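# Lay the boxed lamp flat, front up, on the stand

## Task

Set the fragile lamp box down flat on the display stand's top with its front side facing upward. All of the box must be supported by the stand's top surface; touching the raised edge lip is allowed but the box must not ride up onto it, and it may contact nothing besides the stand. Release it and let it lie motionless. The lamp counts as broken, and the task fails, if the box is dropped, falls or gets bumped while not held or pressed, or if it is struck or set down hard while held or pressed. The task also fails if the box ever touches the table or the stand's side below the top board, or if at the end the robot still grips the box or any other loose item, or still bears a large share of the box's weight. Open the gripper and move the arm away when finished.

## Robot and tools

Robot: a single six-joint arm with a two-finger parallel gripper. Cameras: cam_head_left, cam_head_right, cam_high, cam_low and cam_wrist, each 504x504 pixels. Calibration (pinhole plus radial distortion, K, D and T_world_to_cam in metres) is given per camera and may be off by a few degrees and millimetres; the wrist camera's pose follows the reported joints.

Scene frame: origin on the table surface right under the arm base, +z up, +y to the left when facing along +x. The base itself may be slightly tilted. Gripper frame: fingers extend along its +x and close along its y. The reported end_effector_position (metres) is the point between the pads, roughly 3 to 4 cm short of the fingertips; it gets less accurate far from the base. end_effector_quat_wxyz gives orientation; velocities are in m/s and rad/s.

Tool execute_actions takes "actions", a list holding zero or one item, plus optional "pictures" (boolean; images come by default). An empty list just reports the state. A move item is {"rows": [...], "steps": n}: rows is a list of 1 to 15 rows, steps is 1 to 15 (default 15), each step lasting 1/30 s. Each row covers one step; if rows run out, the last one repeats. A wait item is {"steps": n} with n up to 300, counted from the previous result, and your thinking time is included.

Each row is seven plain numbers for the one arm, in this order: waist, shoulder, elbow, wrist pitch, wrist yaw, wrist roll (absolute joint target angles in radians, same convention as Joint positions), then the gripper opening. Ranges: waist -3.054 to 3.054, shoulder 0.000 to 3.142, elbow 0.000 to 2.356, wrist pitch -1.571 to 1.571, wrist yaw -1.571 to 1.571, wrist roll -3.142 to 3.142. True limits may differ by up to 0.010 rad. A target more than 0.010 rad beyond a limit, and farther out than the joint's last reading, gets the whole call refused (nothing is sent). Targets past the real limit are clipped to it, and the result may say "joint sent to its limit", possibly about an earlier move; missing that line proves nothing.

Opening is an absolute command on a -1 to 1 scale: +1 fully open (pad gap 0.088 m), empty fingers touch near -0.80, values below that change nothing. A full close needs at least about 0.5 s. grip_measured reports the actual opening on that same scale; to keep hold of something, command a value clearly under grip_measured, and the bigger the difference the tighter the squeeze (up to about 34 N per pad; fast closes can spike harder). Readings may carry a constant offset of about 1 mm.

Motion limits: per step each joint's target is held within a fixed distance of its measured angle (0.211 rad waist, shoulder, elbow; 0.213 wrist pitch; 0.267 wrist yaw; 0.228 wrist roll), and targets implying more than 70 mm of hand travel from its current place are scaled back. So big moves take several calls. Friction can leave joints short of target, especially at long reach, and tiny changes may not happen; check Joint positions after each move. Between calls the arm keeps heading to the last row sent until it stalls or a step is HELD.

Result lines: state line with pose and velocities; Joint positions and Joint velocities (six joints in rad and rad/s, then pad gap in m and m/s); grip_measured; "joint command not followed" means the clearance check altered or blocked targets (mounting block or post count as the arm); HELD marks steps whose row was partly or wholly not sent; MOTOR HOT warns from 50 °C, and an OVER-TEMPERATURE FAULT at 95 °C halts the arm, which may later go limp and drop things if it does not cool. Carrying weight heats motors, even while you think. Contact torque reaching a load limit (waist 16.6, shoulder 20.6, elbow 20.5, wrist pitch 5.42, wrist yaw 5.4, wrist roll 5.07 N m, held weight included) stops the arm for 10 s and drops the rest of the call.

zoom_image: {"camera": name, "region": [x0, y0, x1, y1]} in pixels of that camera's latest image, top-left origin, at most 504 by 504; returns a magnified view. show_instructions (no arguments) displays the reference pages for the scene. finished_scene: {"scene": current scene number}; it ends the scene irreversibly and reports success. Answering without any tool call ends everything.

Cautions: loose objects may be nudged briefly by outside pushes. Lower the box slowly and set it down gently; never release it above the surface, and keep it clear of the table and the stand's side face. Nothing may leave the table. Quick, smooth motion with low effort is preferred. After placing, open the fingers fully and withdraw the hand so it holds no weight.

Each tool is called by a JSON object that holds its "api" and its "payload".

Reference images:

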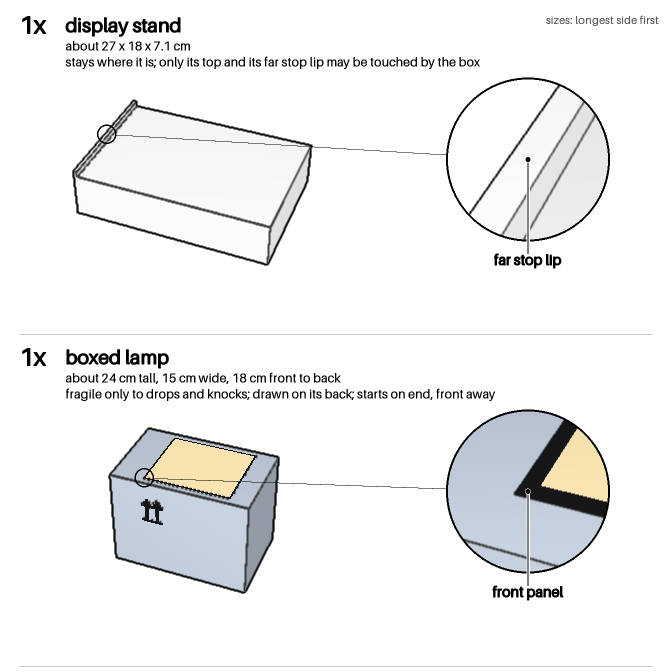

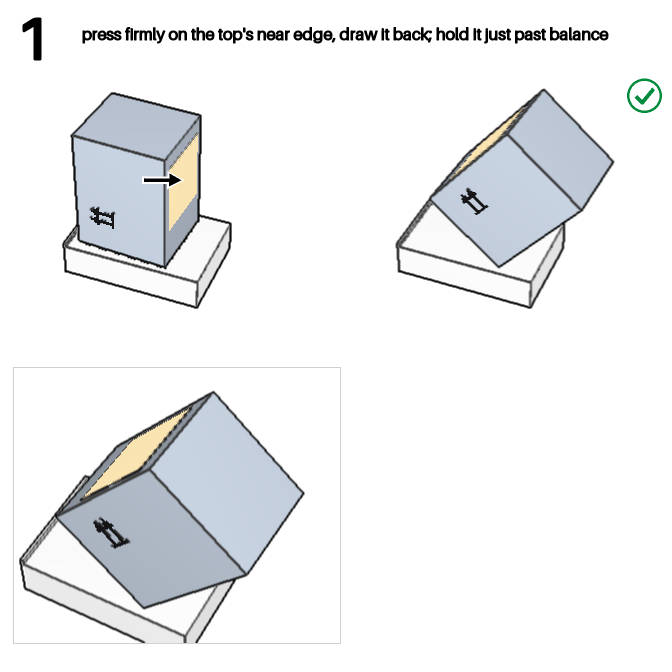

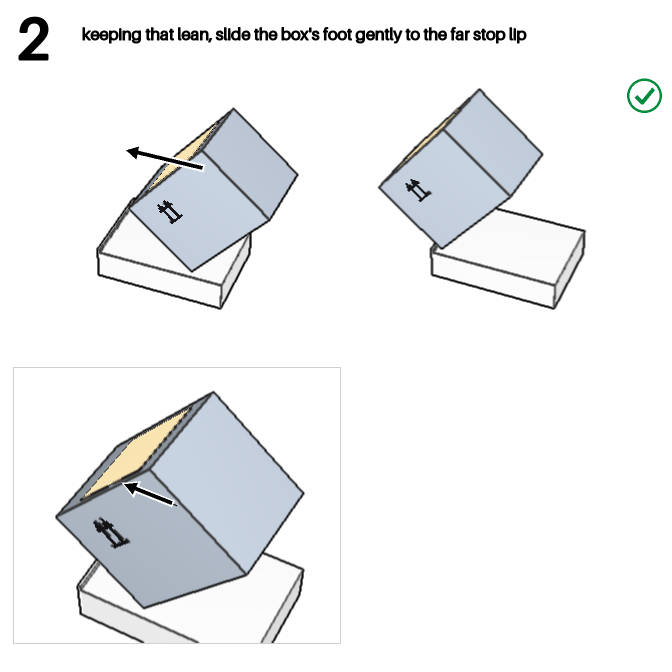

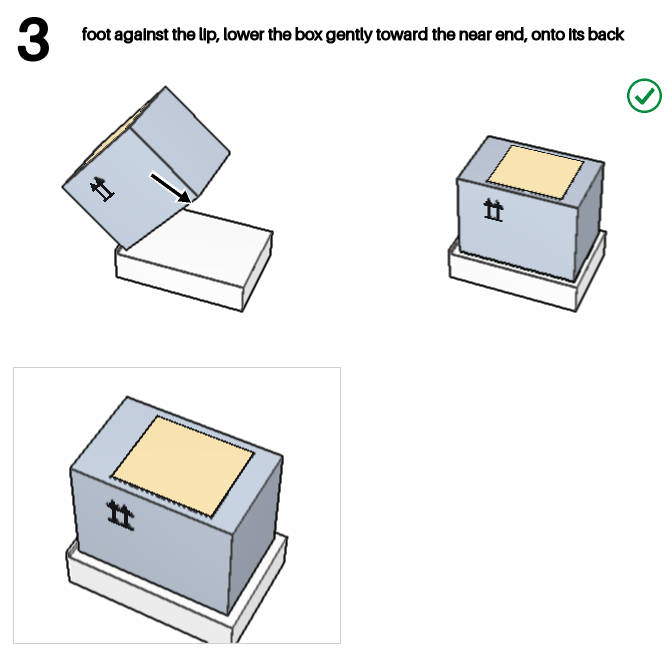

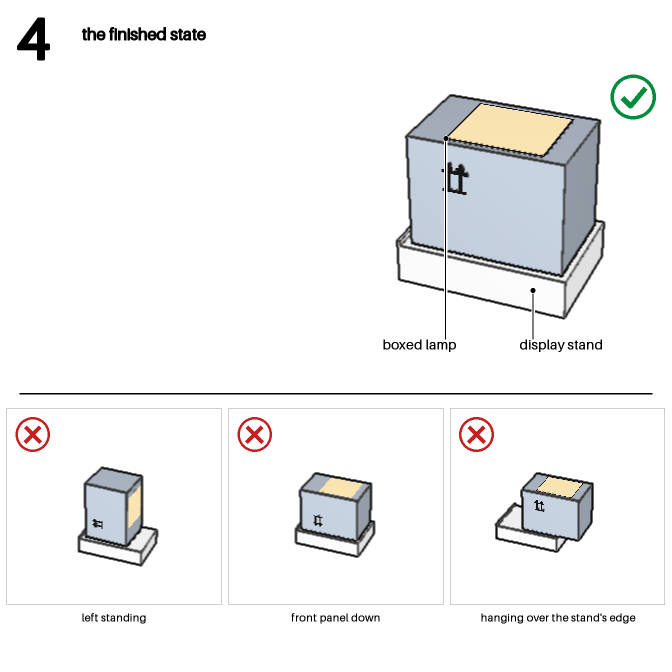

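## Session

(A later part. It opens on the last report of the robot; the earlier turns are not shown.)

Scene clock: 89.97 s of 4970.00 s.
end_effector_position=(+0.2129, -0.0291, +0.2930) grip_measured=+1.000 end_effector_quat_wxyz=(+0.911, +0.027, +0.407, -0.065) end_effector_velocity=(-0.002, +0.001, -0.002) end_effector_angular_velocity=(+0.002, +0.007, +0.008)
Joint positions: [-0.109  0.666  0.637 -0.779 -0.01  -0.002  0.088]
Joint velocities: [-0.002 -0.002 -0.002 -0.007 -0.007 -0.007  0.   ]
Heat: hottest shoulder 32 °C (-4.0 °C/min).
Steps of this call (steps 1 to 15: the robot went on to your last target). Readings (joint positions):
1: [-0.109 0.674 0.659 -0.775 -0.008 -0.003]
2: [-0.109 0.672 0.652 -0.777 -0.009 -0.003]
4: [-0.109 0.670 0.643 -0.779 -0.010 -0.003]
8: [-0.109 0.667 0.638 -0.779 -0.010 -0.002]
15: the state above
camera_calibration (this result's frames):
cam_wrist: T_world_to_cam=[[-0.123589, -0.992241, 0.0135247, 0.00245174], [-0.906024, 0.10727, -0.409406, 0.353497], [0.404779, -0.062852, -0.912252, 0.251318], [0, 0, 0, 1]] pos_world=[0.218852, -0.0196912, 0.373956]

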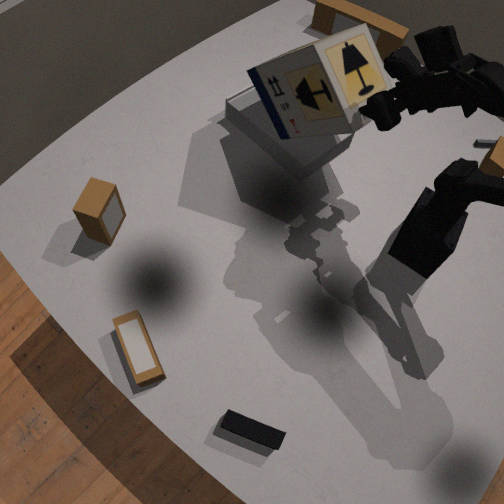

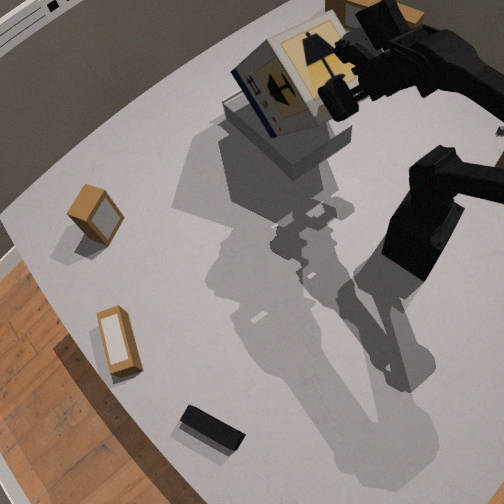

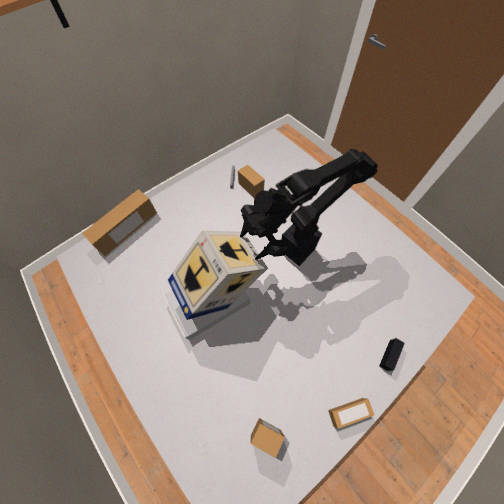

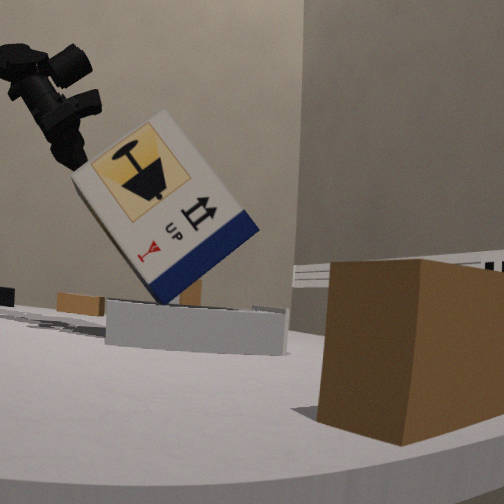

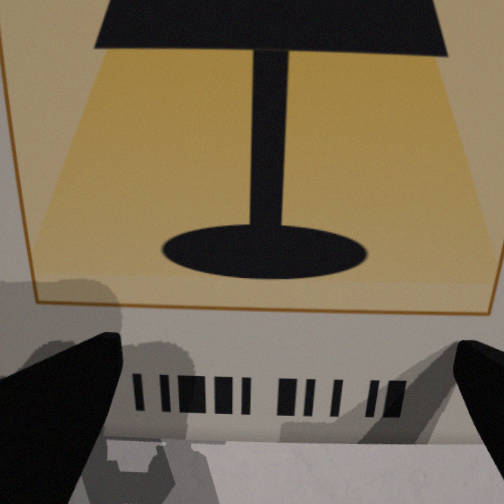

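{"api": "execute_actions", "payload": {"actions": [{"rows": [[-0.108, 0.672, 0.620, -0.780, -0.012, 0.0, 1.0], [-0.108, 0.677, 0.620, -0.778, -0.012, 0.0, 1.0], [-0.108, 0.680, 0.619, -0.773, -0.012, 0.0, 1.0], [-0.108, 0.683, 0.618, -0.768, -0.012, 0.0, 1.0], [-0.108, 0.686, 0.617, -0.762, -0.012, 0.0, 1.0], [-0.108, 0.689, 0.616, -0.757, -0.012, 0.0, 1.0], [-0.108, 0.692, 0.615, -0.752, -0.012, 0.0, 1.0], [-0.108, 0.694, 0.614, -0.747, -0.012, 0.0, 1.0], [-0.108, 0.697, 0.613, -0.741, -0.012, 0.0, 1.0], [-0.108, 0.700, 0.612, -0.736, -0.012, 0.0, 1.0], [-0.108, 0.703, 0.611, -0.731, -0.012, 0.0, 1.0], [-0.108, 0.706, 0.610, -0.726, -0.012, 0.0, 1.0], [-0.108, 0.709, 0.609, -0.720, -0.012, 0.0, 1.0], [-0.108, 0.711, 0.608, -0.715, -0.012, 0.0, 1.0], [-0.108, 0.714, 0.607, -0.710, -0.012, 0.0, 1.0]], "steps": 15}], "pictures": false}}

{"api": "execute_actions", "payload": {"actions": [{"steps": 12}]}}

Scene clock: 98.57 s of 4970.00 s.
end_effector_position=(+0.2219, -0.0303, +0.2914) grip_measured=+1.000 end_effector_quat_wxyz=(+0.914, +0.027, +0.401, -0.065) end_effector_velocity=(+0.021, -0.004, -0.015) end_effector_angular_velocity=(-0.001, -0.007, +0.003)
Joint positions: [-0.109  0.697  0.629 -0.726 -0.01  -0.002  0.088]
Joint velocities: [-0.007  0.085 -0.046  0.139 -0.007 -0.007  0.   ]
Heat: hottest shoulder 32 °C (-4.0 °C/min).
Steps of this call (steps 1 to 15: the robot went on to your last target; steps 16 to 90: nothing new was sent; then 5.10 s passed at rest; steps 91 to 105: all 15 steps of this action). Readings (joint positions):
91: [-0.109 0.665 0.637 -0.779 -0.010 -0.002]
92: [-0.109 0.665 0.637 -0.779 -0.010 -0.002]
94: [-0.109 0.667 0.637 -0.778 -0.010 -0.002]
98: [-0.109 0.676 0.636 -0.761 -0.010 -0.002]
105: the state above

Scene clock: 98.97 s of 4970.00 s.
end_effector_position=(+0.2241, -0.0307, +0.2906) grip_measured=+1.000 end_effector_quat_wxyz=(+0.914, +0.027, +0.399, -0.065) end_effector_velocity=(-0.002, -0.001, -0.002) end_effector_angular_velocity=(-0.019, +0.010, +0.009)
Joint positions: [-0.109  0.704  0.625 -0.712 -0.01  -0.002  0.088]
Joint velocities: [-0.002 -0.002 -0.002 -0.007  0.007 -0.022  0.   ]
Heat: hottest shoulder 32 °C (-4.0 °C/min).
Steps of this call (steps 1 to 12: the robot went on to your last target). Readings (joint positions):
1: [-0.109 0.699 0.628 -0.723 -0.010 -0.002]
2: [-0.109 0.701 0.627 -0.720 -0.010 -0.002]
4: [-0.109 0.703 0.626 -0.716 -0.010 -0.002]
8: [-0.109 0.704 0.625 -0.713 -0.010 -0.002]
12: the state above
camera_calibration (this result's frames):
cam_wrist: T_world_to_cam=[[-0.123434, -0.992266, 0.0131346, 0.00237186], [-0.898934, 0.106198, -0.425017, 0.36578], [0.420335, -0.0642686, -0.90509, 0.238932], [0, 0, 0, 1]] pos_world=[0.228674, -0.0211358, 0.371687]

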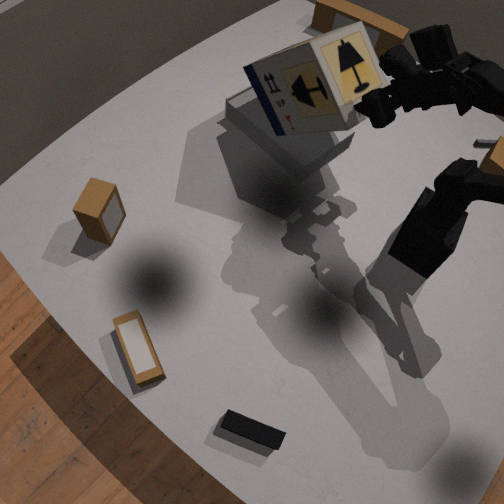

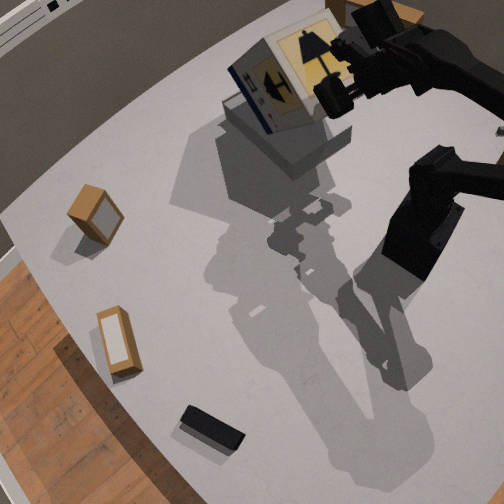

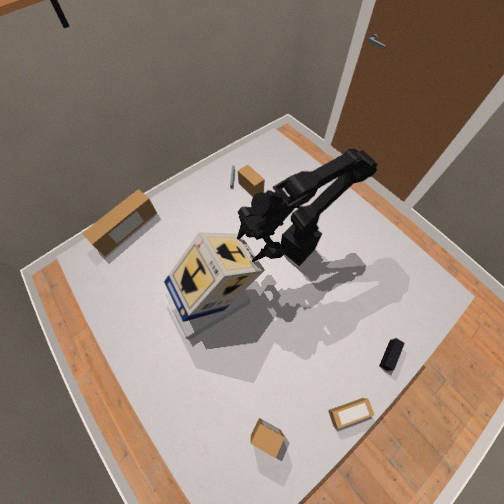

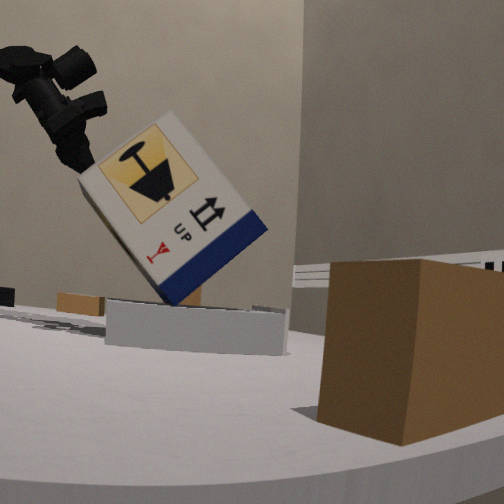

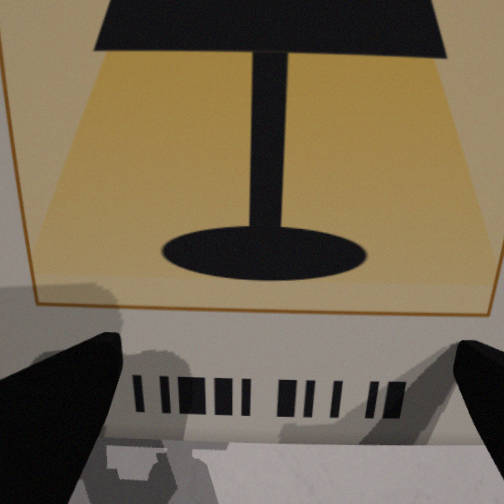

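{"api": "execute_actions", "payload": {"actions": [{"rows": [[-0.108, 0.718, 0.618, -0.707, -0.012, 0.0, 1.0], [-0.108, 0.723, 0.626, -0.702, -0.012, 0.0, 1.0], [-0.108, 0.729, 0.629, -0.696, -0.012, 0.0, 1.0], [-0.108, 0.736, 0.630, -0.690, -0.012, 0.0, 1.0], [-0.108, 0.742, 0.631, -0.683, -0.012, 0.0, 1.0], [-0.108, 0.749, 0.632, -0.677, -0.012, 0.0, 1.0], [-0.108, 0.755, 0.633, -0.671, -0.012, 0.0, 1.0], [-0.108, 0.762, 0.634, -0.664, -0.012, 0.0, 1.0], [-0.108, 0.768, 0.635, -0.658, -0.012, 0.0, 1.0], [-0.108, 0.775, 0.636, -0.652, -0.012, 0.0, 1.0], [-0.108, 0.781, 0.637, -0.646, -0.012, 0.0, 1.0], [-0.108, 0.788, 0.638, -0.639, -0.012, 0.0, 1.0], [-0.108, 0.794, 0.639, -0.633, -0.012, 0.0, 1.0], [-0.108, 0.801, 0.640, -0.627, -0.012, 0.0, 1.0], [-0.108, 0.807, 0.641, -0.621, -0.012, 0.0, 1.0]], "steps": 15}], "pictures": false}}

{"api": "execute_actions", "payload": {"actions": [{"rows": [[-0.108, 0.814, 0.642, -0.614, -0.012, 0.0, 1.0], [-0.108, 0.820, 0.643, -0.608, -0.012, 0.0, 1.0], [-0.108, 0.827, 0.644, -0.602, -0.012, 0.0, 1.0], [-0.108, 0.833, 0.645, -0.595, -0.012, 0.0, 1.0], [-0.108, 0.840, 0.646, -0.589, -0.012, 0.0, 1.0], [-0.108, 0.846, 0.648, -0.583, -0.012, 0.0, 1.0], [-0.108, 0.853, 0.649, -0.577, -0.012, 0.0, 1.0], [-0.108, 0.859, 0.650, -0.570, -0.012, 0.0, 1.0], [-0.108, 0.866, 0.651, -0.564, -0.012, 0.0, 1.0], [-0.108, 0.872, 0.652, -0.558, -0.012, 0.0, 1.0], [-0.108, 0.879, 0.653, -0.551, -0.012, 0.0, 1.0], [-0.108, 0.885, 0.654, -0.545, -0.012, 0.0, 1.0], [-0.108, 0.892, 0.655, -0.539, -0.012, 0.0, 1.0], [-0.108, 0.898, 0.656, -0.533, -0.012, 0.0, 1.0], [-0.108, 0.903, 0.657, -0.528, -0.012, 0.0, 1.0]], "steps": 15}], "pictures": false}}

{"api": "execute_actions", "payload": {"actions": [{"steps": 12}]}}

Scene clock: 102.33 s of 4970.00 s.
end_effector_position=(+0.2397, -0.0328, +0.2873) grip_measured=+1.000 end_effector_quat_wxyz=(+0.914, +0.027, +0.399, -0.064) end_effector_velocity=(+0.044, -0.007, +0.001) end_effector_angular_velocity=(-0.026, -0.038, +0.014)
Joint positions: [-0.109  0.78   0.63  -0.641 -0.012 -0.002  0.088]
Joint velocities: [ 0.002  0.188  0.032  0.198  0.007 -0.022  0.   ]
Heat: hottest shoulder 32 °C (-4.1 °C/min).
Steps of this call (steps 1 to 30: the robot went on to your last target; steps 31 to 86: nothing new was sent; steps 87 to 101: all 15 steps of this action). Readings (joint positions):
87: [-0.109 0.705 0.625 -0.711 -0.010 -0.002]
88: [-0.109 0.706 0.625 -0.710 -0.010 -0.002]
90: [-0.109 0.713 0.625 -0.702 -0.010 -0.002]
94: [-0.109 0.735 0.625 -0.683 -0.011 -0.002]
101: the state above

Scene clock: 102.83 s of 4970.00 s.
end_effector_position=(+0.2609, -0.0360, +0.2851) grip_measured=+1.000 end_effector_quat_wxyz=(+0.917, +0.027, +0.394, -0.064) end_effector_velocity=(+0.031, -0.001, -0.015) end_effector_angular_velocity=(+0.006, +0.031, +0.033)
Joint positions: [-0.109  0.876  0.645 -0.548 -0.012 -0.002  0.088]
Joint velocities: [ 0.002  0.178  0.022  0.125 -0.022 -0.022  0.   ]
Heat: hottest shoulder 32 °C (-4.0 °C/min).
Steps of this call (steps 1 to 15: all 15 steps of this action). Readings (joint positions):
1: [-0.109 0.786 0.631 -0.635 -0.012 -0.002]
2: [-0.109 0.792 0.632 -0.629 -0.012 -0.002]
4: [-0.109 0.805 0.634 -0.616 -0.012 -0.002]
8: [-0.109 0.831 0.639 -0.591 -0.012 -0.002]
15: the state above

Scene clock: 103.23 s of 4970.00 s.
end_effector_position=(+0.2648, -0.0365, +0.2848) grip_measured=+1.000 end_effector_quat_wxyz=(+0.917, +0.027, +0.392, -0.064) end_effector_velocity=(-0.001, +0.003, -0.001) end_effector_angular_velocity=(+0.012, +0.006, +0.018)
Joint positions: [-0.109  0.893  0.648 -0.531 -0.012 -0.002  0.088]
Joint velocities: [-0.002 -0.002 -0.002 -0.007 -0.022 -0.007  0.   ]
Heat: hottest shoulder 32 °C (-4.1 °C/min).
Steps of this call (steps 1 to 12: the robot went on to your last target). Readings (joint positions):
1: [-0.109 0.881 0.646 -0.543 -0.012 -0.002]
2: [-0.109 0.885 0.647 -0.539 -0.012 -0.002]
4: [-0.109 0.890 0.647 -0.536 -0.012 -0.002]
8: [-0.109 0.892 0.648 -0.533 -0.012 -0.002]
12: the state above
camera_calibration (this result's frames):
cam_wrist: T_world_to_cam=[[-0.122468, -0.992401, 0.0118758, 0.00174623], [-0.89244, 0.104881, -0.438806, 0.402666], [0.434226, -0.0643381, -0.898503, 0.210628], [0, 0, 0, 1]] pos_world=[0.268109, -0.0269477, 0.365922]

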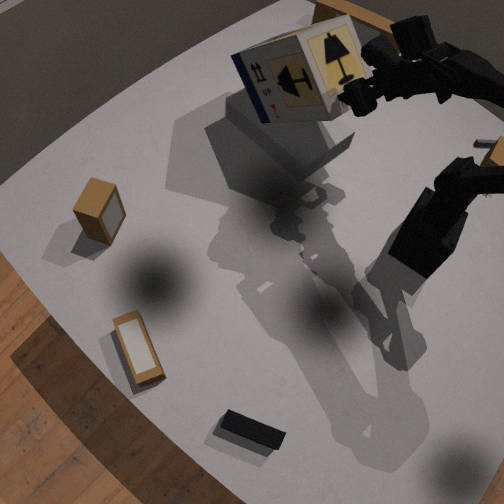

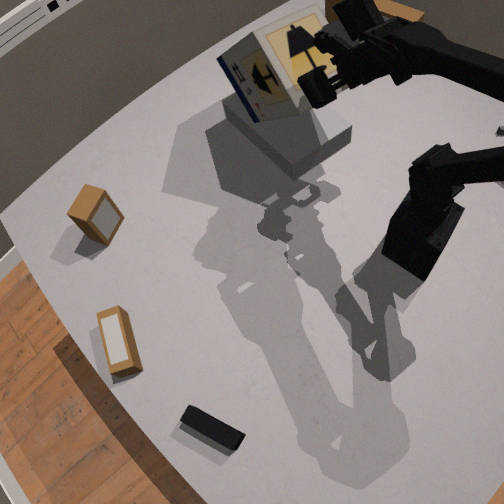

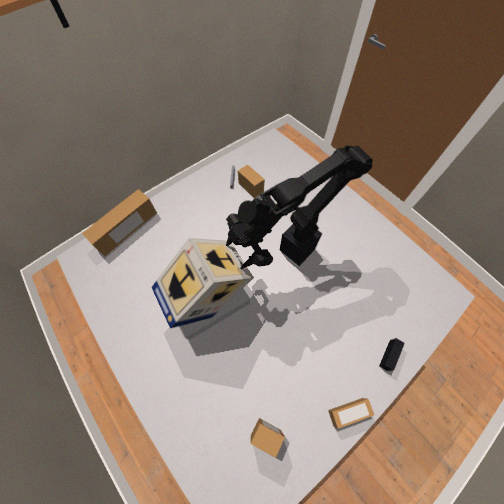

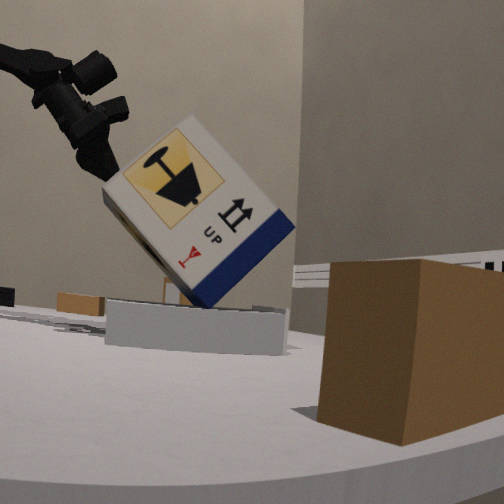

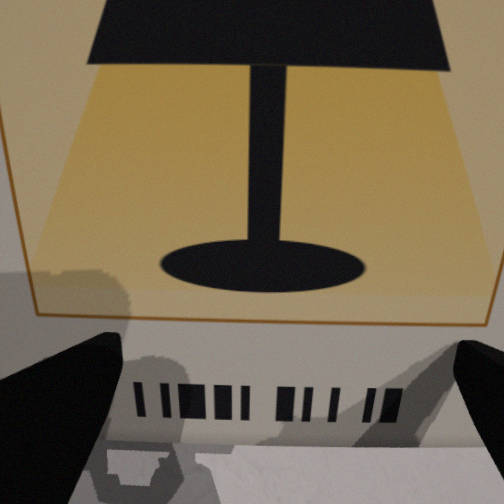

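{"api": "execute_actions", "payload": {"actions": []}}

Scene clock: 105.87 s of 4970.00 s.
end_effector_position=(+0.2649, -0.0366, +0.2849) grip_measured=+1.000 end_effector_quat_wxyz=(+0.917, +0.027, +0.392, -0.064) end_effector_velocity=(+0.001, -0.002, -0.000) end_effector_angular_velocity=(-0.001, -0.002, -0.013)
Joint positions: [-0.109  0.893  0.649 -0.531 -0.012 -0.002  0.088]
Joint velocities: [-0.002  0.002 -0.002  0.007  0.007  0.007  0.   ]
Heat: hottest shoulder 32 °C (-4.0 °C/min).
Steps of this call (steps 1 to 30: the robot went on to your last target; steps 31 to 79: nothing new was sent). Readings (joint positions):
1: [-0.109 0.893 0.648 -0.531 -0.012 -0.002]
2: [-0.109 0.893 0.648 -0.531 -0.012 -0.002]
4: [-0.109 0.893 0.648 -0.531 -0.012 -0.002]
8: [-0.109 0.893 0.648 -0.531 -0.012 -0.002]
79: the state above
The arm was judged still, so your last target was given up. Only a new action makes it travel on or press farther. Fingers that are still opening or closing keep moving.
camera_calibration (this result's frames):
cam_wrist: T_world_to_cam=[[-0.122469, -0.992401, 0.0118858, 0.00173967], [-0.892275, 0.104853, -0.439149, 0.402897], [0.434565, -0.0643875, -0.898336, 0.210533], [0, 0, 0, 1]] pos_world=[0.268218, -0.0269629, 0.36604]

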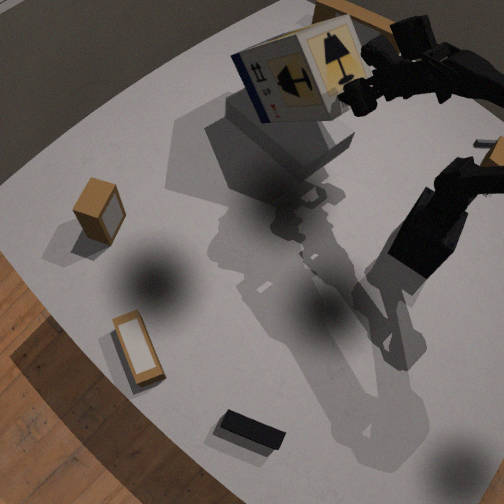

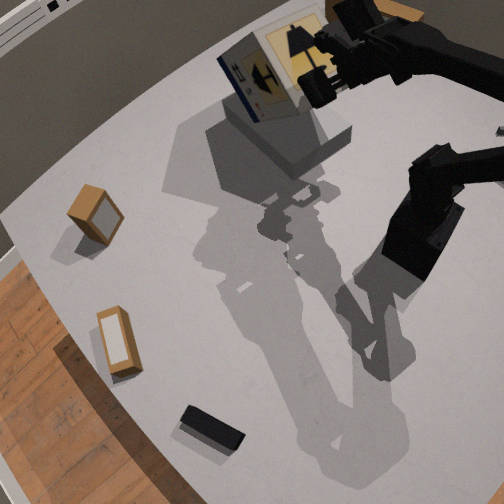

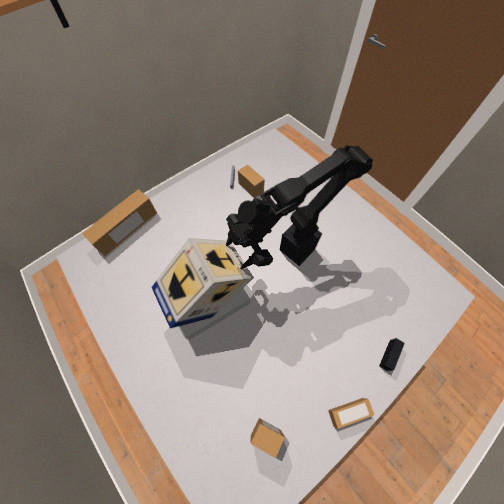

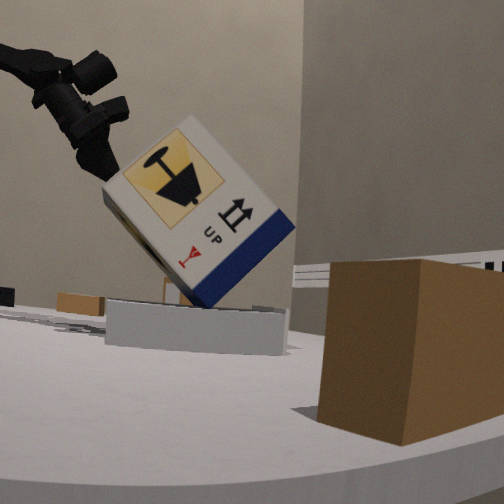

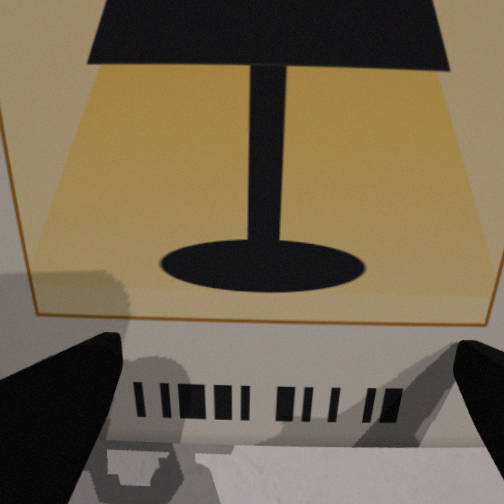

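{"api": "execute_actions", "payload": {"actions": [{"rows": [[-0.108,0.9077,0.6593,-0.5253,-0.012,0.0,1.0],[-0.108,0.9124,0.6617,-0.5225,-0.012,0.0,1.0],[-0.108,0.9171,0.6640,-0.5198,-0.012,0.0,1.0],[-0.108,0.9218,0.6663,-0.5171,-0.012,0.0,1.0],[-0.108,0.9265,0.6686,-0.5143,-0.012,0.0,1.0],[-0.108,0.9312,0.6710,-0.5116,-0.012,0.0,1.0],[-0.108,0.9359,0.6733,-0.5089,-0.012,0.0,1.0],[-0.108,0.9406,0.6756,-0.5061,-0.012,0.0,1.0],[-0.108,0.9453,0.6779,-0.5034,-0.012,0.0,1.0],[-0.108,0.9500,0.6803,-0.5007,-0.012,0.0,1.0],[-0.108,0.9547,0.6826,-0.4979,-0.012,0.0,1.0],[-0.108,0.9594,0.6849,-0.4952,-0.012,0.0,1.0],[-0.108,0.9641,0.6872,-0.4925,-0.012,0.0,1.0],[-0.108,0.9688,0.6896,-0.4897,-0.012,0.0,1.0],[-0.108,0.9735,0.6919,-0.4870,-0.012,0.0,1.0]], "steps": 15}], "pictures": false}}

{"api": "execute_actions", "payload": {"actions": [{"rows": [[-0.108,0.9782,0.6942,-0.4843,-0.012,0.0,1.0],[-0.108,0.9829,0.6965,-0.4815,-0.012,0.0,1.0],[-0.108,0.9876,0.6989,-0.4788,-0.012,0.0,1.0],[-0.108,0.9923,0.7012,-0.4760,-0.012,0.0,1.0],[-0.108,0.9970,0.7035,-0.4733,-0.012,0.0,1.0],[-0.108,1.0017,0.7058,-0.4705,-0.012,0.0,1.0],[-0.108,1.0064,0.7081,-0.4678,-0.012,0.0,1.0],[-0.108,1.0111,0.7105,-0.4650,-0.012,0.0,1.0],[-0.108,1.0158,0.7128,-0.4623,-0.012,0.0,1.0],[-0.108,1.0205,0.7151,-0.4595,-0.012,0.0,1.0],[-0.108,1.0252,0.7174,-0.4568,-0.012,0.0,1.0],[-0.108,1.0299,0.7197,-0.4540,-0.012,0.0,1.0],[-0.108,1.0346,0.7221,-0.4513,-0.012,0.0,1.0],[-0.108,1.0393,0.7244,-0.4485,-0.012,0.0,1.0],[-0.108,1.0439,0.7267,-0.4458,-0.012,0.0,1.0]], "steps": 15}]}}

Scene clock: 107.77 s of 4970.00 s.
end_effector_position=(+0.2774, -0.0385, +0.2874) grip_measured=+1.000 end_effector_quat_wxyz=(+0.918, +0.026, +0.389, -0.064) end_effector_velocity=(+0.031, -0.004, +0.008) end_effector_angular_velocity=(+0.007, -0.023, -0.002)
Joint positions: [-0.109  0.949  0.677 -0.497 -0.012 -0.002  0.088]
Joint velocities: [-0.002  0.129  0.071  0.081 -0.007  0.007  0.   ]
Heat: hottest shoulder 32 °C (-4.0 °C/min).
Steps of this call (steps 1 to 42: nothing new was sent; steps 43 to 57: all 15 steps of this action). Readings (joint positions):
43: [-0.109 0.894 0.649 -0.531 -0.012 -0.002]
44: [-0.109 0.896 0.650 -0.530 -0.012 -0.002]
46: [-0.109 0.901 0.653 -0.526 -0.012 -0.002]
50: [-0.109 0.918 0.661 -0.516 -0.012 -0.002]
57: the state above

Scene clock: 108.27 s of 4970.00 s.
end_effector_position=(+0.2931, -0.0406, +0.2894) grip_measured=+1.000 end_effector_quat_wxyz=(+0.920, +0.027, +0.386, -0.064) end_effector_velocity=(+0.028, +0.001, -0.000) end_effector_angular_velocity=(+0.012, +0.011, +0.039)
Joint positions: [-0.109  1.019  0.712 -0.456 -0.012 -0.001  0.088]
Joint velocities: [-0.002  0.134  0.071  0.051 -0.037 -0.022  0.   ]
Heat: hottest shoulder 32 °C (-4.1 °C/min).
Steps of this call (steps 1 to 15: all 15 steps of this action). Readings (joint positions):
1: [-0.109 0.954 0.679 -0.495 -0.012 -0.002]
2: [-0.109 0.958 0.682 -0.492 -0.012 -0.002]
4: [-0.109 0.967 0.686 -0.486 -0.012 -0.002]
8: [-0.109 0.986 0.695 -0.476 -0.012 -0.001]
15: the state above
camera_calibration (this result's frames):
cam_wrist: T_world_to_cam=[[-0.12267, -0.992379, 0.0116681, 0.00121628], [-0.886699, 0.10431, -0.450426, 0.432025], [0.445776, -0.0655997, -0.892738, 0.197047], [0, 0, 0, 1]] pos_world=[0.295387, -0.0309315, 0.370492]

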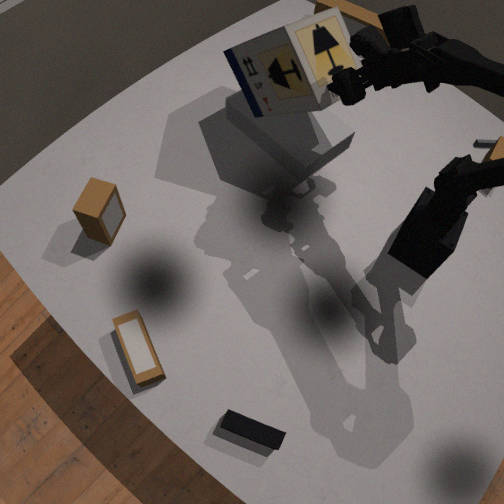

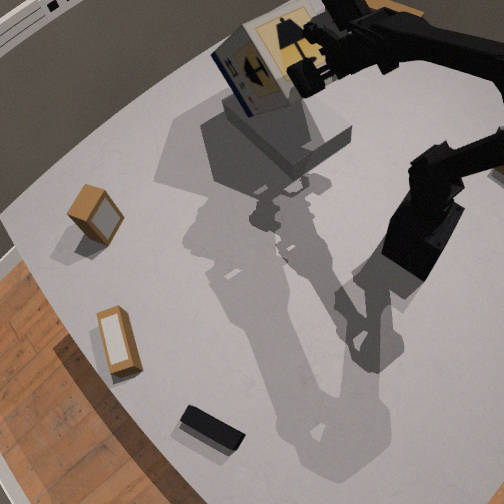

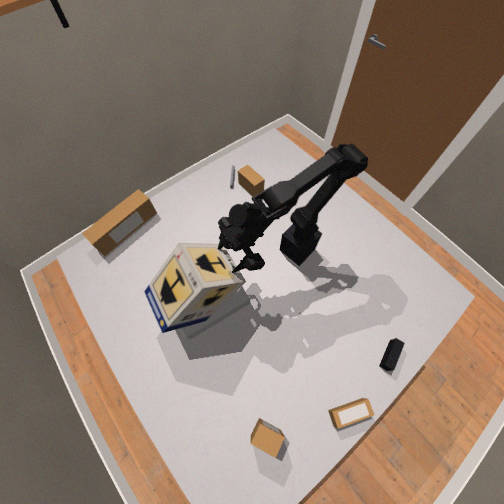

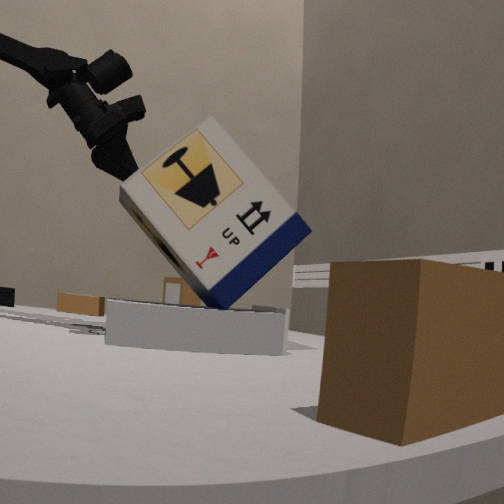

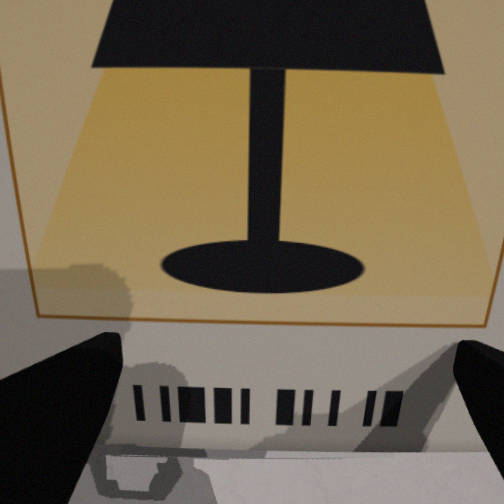

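{"api": "execute_actions", "payload": {"actions": [{"rows": [[-0.108,1.0484,0.7291,-0.4438,-0.012,0.0,1.0],[-0.108,1.0529,0.7316,-0.4418,-0.012,0.0,1.0],[-0.108,1.0573,0.7340,-0.4398,-0.012,0.0,1.0],[-0.108,1.0618,0.7365,-0.4378,-0.012,0.0,1.0],[-0.108,1.0663,0.7389,-0.4358,-0.012,0.0,1.0],[-0.108,1.0708,0.7414,-0.4338,-0.012,0.0,1.0],[-0.108,1.0753,0.7438,-0.4318,-0.012,0.0,1.0],[-0.108,1.0798,0.7462,-0.4297,-0.012,0.0,1.0],[-0.108,1.0842,0.7487,-0.4277,-0.012,0.0,1.0],[-0.108,1.0887,0.7511,-0.4257,-0.012,0.0,1.0],[-0.108,1.0932,0.7536,-0.4237,-0.012,0.0,1.0],[-0.108,1.0977,0.7560,-0.4217,-0.012,0.0,1.0],[-0.108,1.1022,0.7585,-0.4197,-0.012,0.0,1.0],[-0.108,1.1067,0.7609,-0.4177,-0.012,0.0,1.0],[-0.108,1.1112,0.7634,-0.4157,-0.012,0.0,1.0]], "steps": 15}], "pictures": false}}

{"api": "execute_actions", "payload": {"actions": [{"rows": [[-0.108,1.1156,0.7658,-0.4137,-0.012,0.0,1.0],[-0.108,1.1201,0.7682,-0.4117,-0.012,0.0,1.0],[-0.108,1.1246,0.7707,-0.4097,-0.012,0.0,1.0],[-0.108,1.1291,0.7731,-0.4077,-0.012,0.0,1.0],[-0.108,1.1336,0.7756,-0.4057,-0.012,0.0,1.0],[-0.108,1.1381,0.7780,-0.4037,-0.012,0.0,1.0],[-0.108,1.1425,0.7805,-0.4017,-0.012,0.0,1.0],[-0.108,1.1470,0.7829,-0.3996,-0.012,0.0,1.0],[-0.108,1.1515,0.7853,-0.3976,-0.012,0.0,1.0],[-0.108,1.1560,0.7878,-0.3956,-0.012,0.0,1.0],[-0.108,1.1605,0.7902,-0.3936,-0.012,0.0,1.0],[-0.108,1.1650,0.7927,-0.3916,-0.012,0.0,1.0],[-0.108,1.1694,0.7951,-0.3896,-0.012,0.0,1.0],[-0.108,1.1739,0.7976,-0.3876,-0.012,0.0,1.0],[-0.108,1.1784,0.8000,-0.3856,-0.012,0.0,1.0]], "steps": 15}]}}

Scene clock: 110.63 s of 4970.00 s.
end_effector_position=(+0.3080, -0.0428, +0.2904) grip_measured=+1.000 end_effector_quat_wxyz=(+0.920, +0.027, +0.385, -0.064) end_effector_velocity=(+0.027, -0.004, -0.001) end_effector_angular_velocity=(+0.001, +0.007, +0.008)
Joint positions: [-0.109  1.085  0.748 -0.424 -0.013 -0.001  0.088]
Joint velocities: [-0.002  0.129  0.071  0.051 -0.007 -0.007  0.   ]
Heat: hottest shoulder 32 °C (-3.0 °C/min).
Steps of this call (steps 1 to 30: the robot went on to your last target; steps 31 to 56: nothing new was sent; steps 57 to 71: all 15 steps of this action). Readings (joint positions):
57: [-0.109 1.032 0.719 -0.448 -0.013 -0.001]
58: [-0.109 1.033 0.721 -0.447 -0.013 -0.001]
60: [-0.109 1.039 0.724 -0.444 -0.013 -0.001]
64: [-0.109 1.054 0.732 -0.437 -0.013 -0.001]
71: the state above

Scene clock: 111.13 s of 4970.00 s.
end_effector_position=(+0.3227, -0.0450, +0.2898) grip_measured=+1.000 end_effector_quat_wxyz=(+0.920, +0.027, +0.386, -0.064) end_effector_velocity=(+0.027, -0.002, -0.005) end_effector_angular_velocity=(+0.012, +0.011, +0.018)
Joint positions: [-0.109  1.152  0.784 -0.394 -0.013 -0.001  0.088]
Joint velocities: [-0.002  0.129  0.066  0.051 -0.022 -0.007  0.   ]
Heat: hottest shoulder 32 °C (-3.0 °C/min).
Steps of this call (steps 1 to 15: all 15 steps of this action). Readings (joint positions):
1: [-0.109 1.090 0.751 -0.422 -0.013 -0.001]
2: [-0.109 1.094 0.753 -0.420 -0.013 -0.001]
4: [-0.109 1.103 0.758 -0.416 -0.013 -0.001]
8: [-0.109 1.121 0.768 -0.408 -0.013 -0.001]
15: the state above
camera_calibration (this result's frames):
cam_wrist: T_world_to_cam=[[-0.122409, -0.992414, 0.0114352, 0.000489832], [-0.886031, 0.104081, -0.451792, 0.459072], [0.447175, -0.0654352, -0.89205, 0.183277], [0, 0, 0, 1]] pos_world=[0.324855, -0.0353018, 0.370892]

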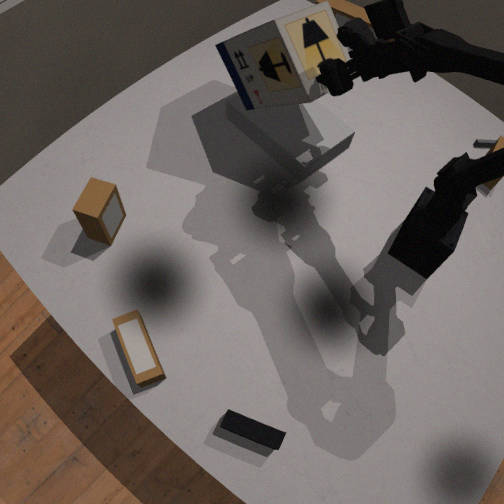

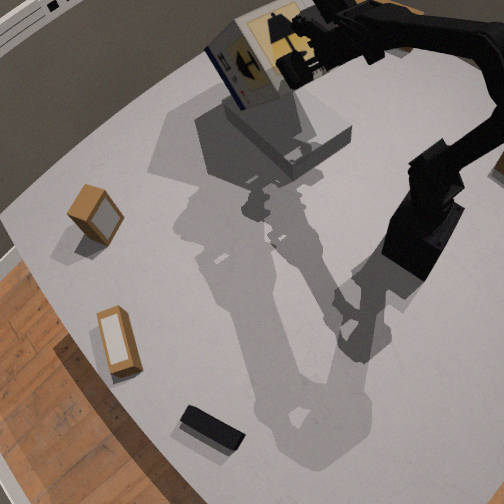

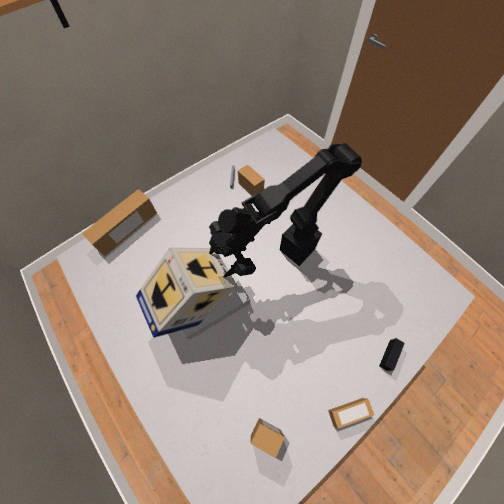

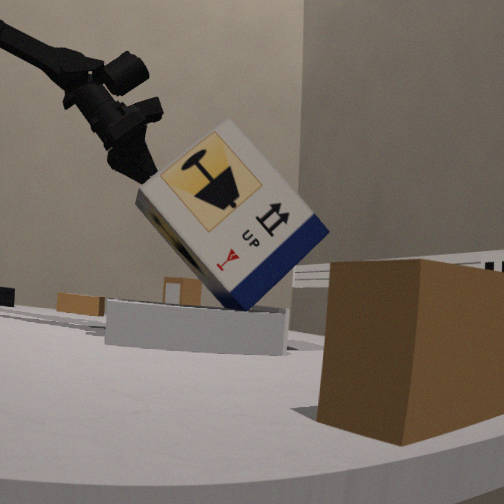

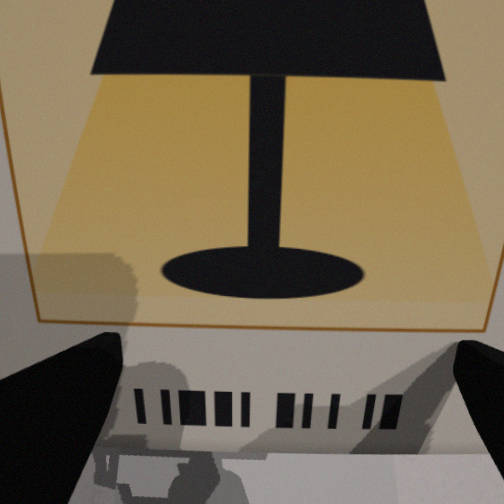

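{"api": "execute_actions", "payload": {"actions": [{"rows": [[-0.108,1.1827,0.8028,-0.3842,-0.012,0.0,1.0],[-0.108,1.1869,0.8057,-0.3829,-0.012,0.0,1.0],[-0.108,1.1912,0.8085,-0.3815,-0.012,0.0,1.0],[-0.108,1.1955,0.8113,-0.3801,-0.012,0.0,1.0],[-0.108,1.1998,0.8142,-0.3788,-0.012,0.0,1.0],[-0.108,1.2040,0.8170,-0.3774,-0.012,0.0,1.0],[-0.108,1.2083,0.8199,-0.3760,-0.012,0.0,1.0],[-0.108,1.2126,0.8227,-0.3747,-0.012,0.0,1.0],[-0.108,1.2168,0.8255,-0.3733,-0.012,0.0,1.0],[-0.108,1.2211,0.8284,-0.3719,-0.012,0.0,1.0],[-0.108,1.2254,0.8312,-0.3706,-0.012,0.0,1.0],[-0.108,1.2296,0.8340,-0.3692,-0.012,0.0,1.0],[-0.108,1.2339,0.8369,-0.3678,-0.012,0.0,1.0],[-0.108,1.2382,0.8397,-0.3665,-0.012,0.0,1.0],[-0.108,1.2425,0.8426,-0.3651,-0.012,0.0,1.0]], "steps": 15}], "pictures": false}}

{"api": "execute_actions", "payload": {"actions": [{"rows": [[-0.108,1.2467,0.8454,-0.3637,-0.012,0.0,1.0],[-0.108,1.2510,0.8482,-0.3624,-0.012,0.0,1.0],[-0.108,1.2553,0.8511,-0.3610,-0.012,0.0,1.0],[-0.108,1.2595,0.8539,-0.3596,-0.012,0.0,1.0],[-0.108,1.2638,0.8567,-0.3583,-0.012,0.0,1.0],[-0.108,1.2681,0.8596,-0.3569,-0.012,0.0,1.0],[-0.108,1.2723,0.8624,-0.3555,-0.012,0.0,1.0],[-0.108,1.2766,0.8652,-0.3542,-0.012,0.0,1.0],[-0.108,1.2809,0.8681,-0.3528,-0.012,0.0,1.0],[-0.108,1.2852,0.8709,-0.3514,-0.012,0.0,1.0],[-0.108,1.2894,0.8738,-0.3501,-0.012,0.0,1.0],[-0.108,1.2937,0.8766,-0.3487,-0.012,0.0,1.0],[-0.108,1.2980,0.8794,-0.3473,-0.012,0.0,1.0],[-0.108,1.3022,0.8823,-0.3460,-0.012,0.0,1.0],[-0.108,1.3065,0.8851,-0.3446,-0.012,0.0,1.0]], "steps": 15}]}}

Scene clock: 113.10 s of 4970.00 s.
end_effector_position=(+0.3373, -0.0472, +0.2895) grip_measured=+1.000 end_effector_quat_wxyz=(+0.920, +0.027, +0.386, -0.064) end_effector_velocity=(+0.029, +0.003, -0.002) end_effector_angular_velocity=(+0.032, +0.003, +0.039)
Joint positions: [-0.109  1.217  0.825 -0.372 -0.013 -0.001  0.088]
Joint velocities: [-0.002  0.125  0.081  0.037 -0.051 -0.007  0.   ]
Heat: hottest shoulder 32 °C (-3.0 °C/min).
Steps of this call (steps 1 to 30: the robot went on to your last target; steps 31 to 44: nothing new was sent; steps 45 to 59: all 15 steps of this action). Readings (joint positions):
45: [-0.109 1.166 0.792 -0.388 -0.013 -0.001]
46: [-0.109 1.167 0.793 -0.388 -0.013 -0.001]
48: [-0.109 1.172 0.797 -0.386 -0.013 -0.001]
52: [-0.109 1.188 0.807 -0.381 -0.013 -0.001]
59: the state above

Scene clock: 113.60 s of 4970.00 s.
end_effector_position=(+0.3520, -0.0494, +0.2889) grip_measured=+1.000 end_effector_quat_wxyz=(+0.920, +0.027, +0.387, -0.064) end_effector_velocity=(+0.029, +0.000, -0.004) end_effector_angular_velocity=(+0.022, +0.004, +0.028)
Joint positions: [-0.109  1.28   0.867 -0.351 -0.013 -0.001  0.088]
Joint velocities: [-0.002  0.125  0.081  0.037 -0.037 -0.007  0.   ]
Heat: hottest shoulder 32 °C (-3.0 °C/min).
Steps of this call (steps 1 to 15: all 15 steps of this action). Readings (joint positions):
1: [-0.109 1.221 0.828 -0.370 -0.013 -0.001]
2: [-0.109 1.225 0.831 -0.369 -0.013 -0.001]
4: [-0.109 1.233 0.837 -0.366 -0.013 -0.001]
8: [-0.109 1.250 0.848 -0.361 -0.013 -0.001]
15: the state above
camera_calibration (this result's frames):
cam_wrist: T_world_to_cam=[[-0.122402, -0.992415, 0.0113663, -0.000254516], [-0.887218, 0.10428, -0.44941, 0.484818], [0.444816, -0.0650931, -0.893253, 0.170333], [0, 0, 0, 1]] pos_world=[0.354341, -0.039722, 0.370035]

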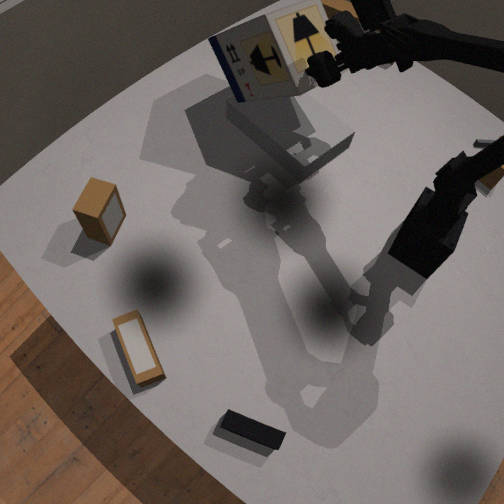

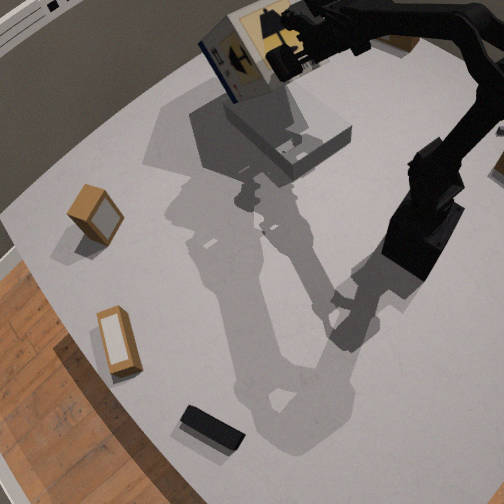

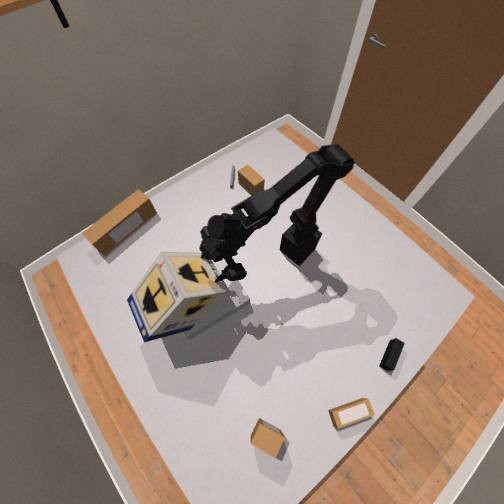

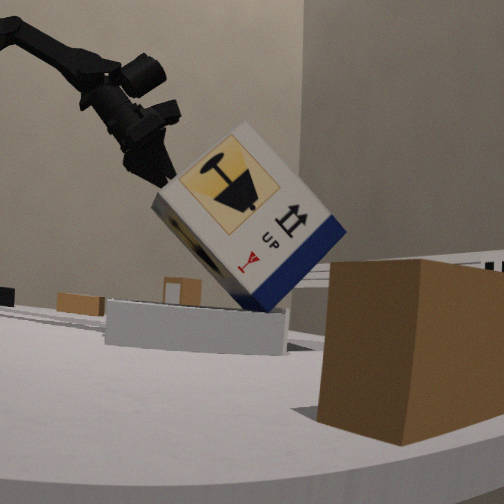

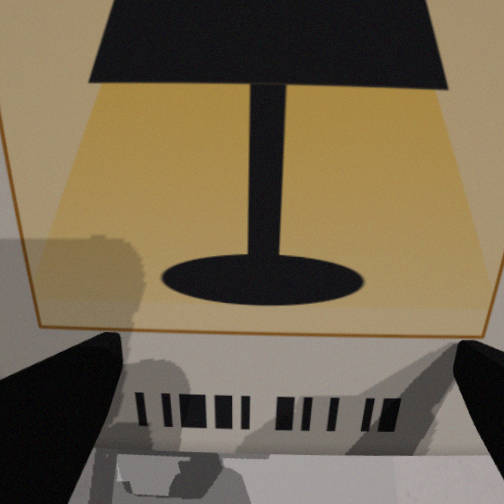

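{"api": "zoom_image", "payload": {"camera": "cam_low", "region": [220, 270, 320, 340]}}

Region (220, 270, 320, 340) of cam_low's 504x504 image, scaled by 5.040, with more detail than that image has; it fills the top 353 rows of this view, and the rest is white.

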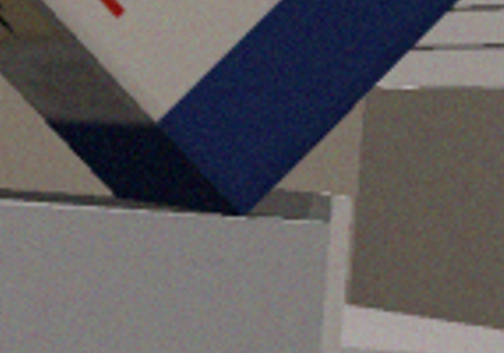

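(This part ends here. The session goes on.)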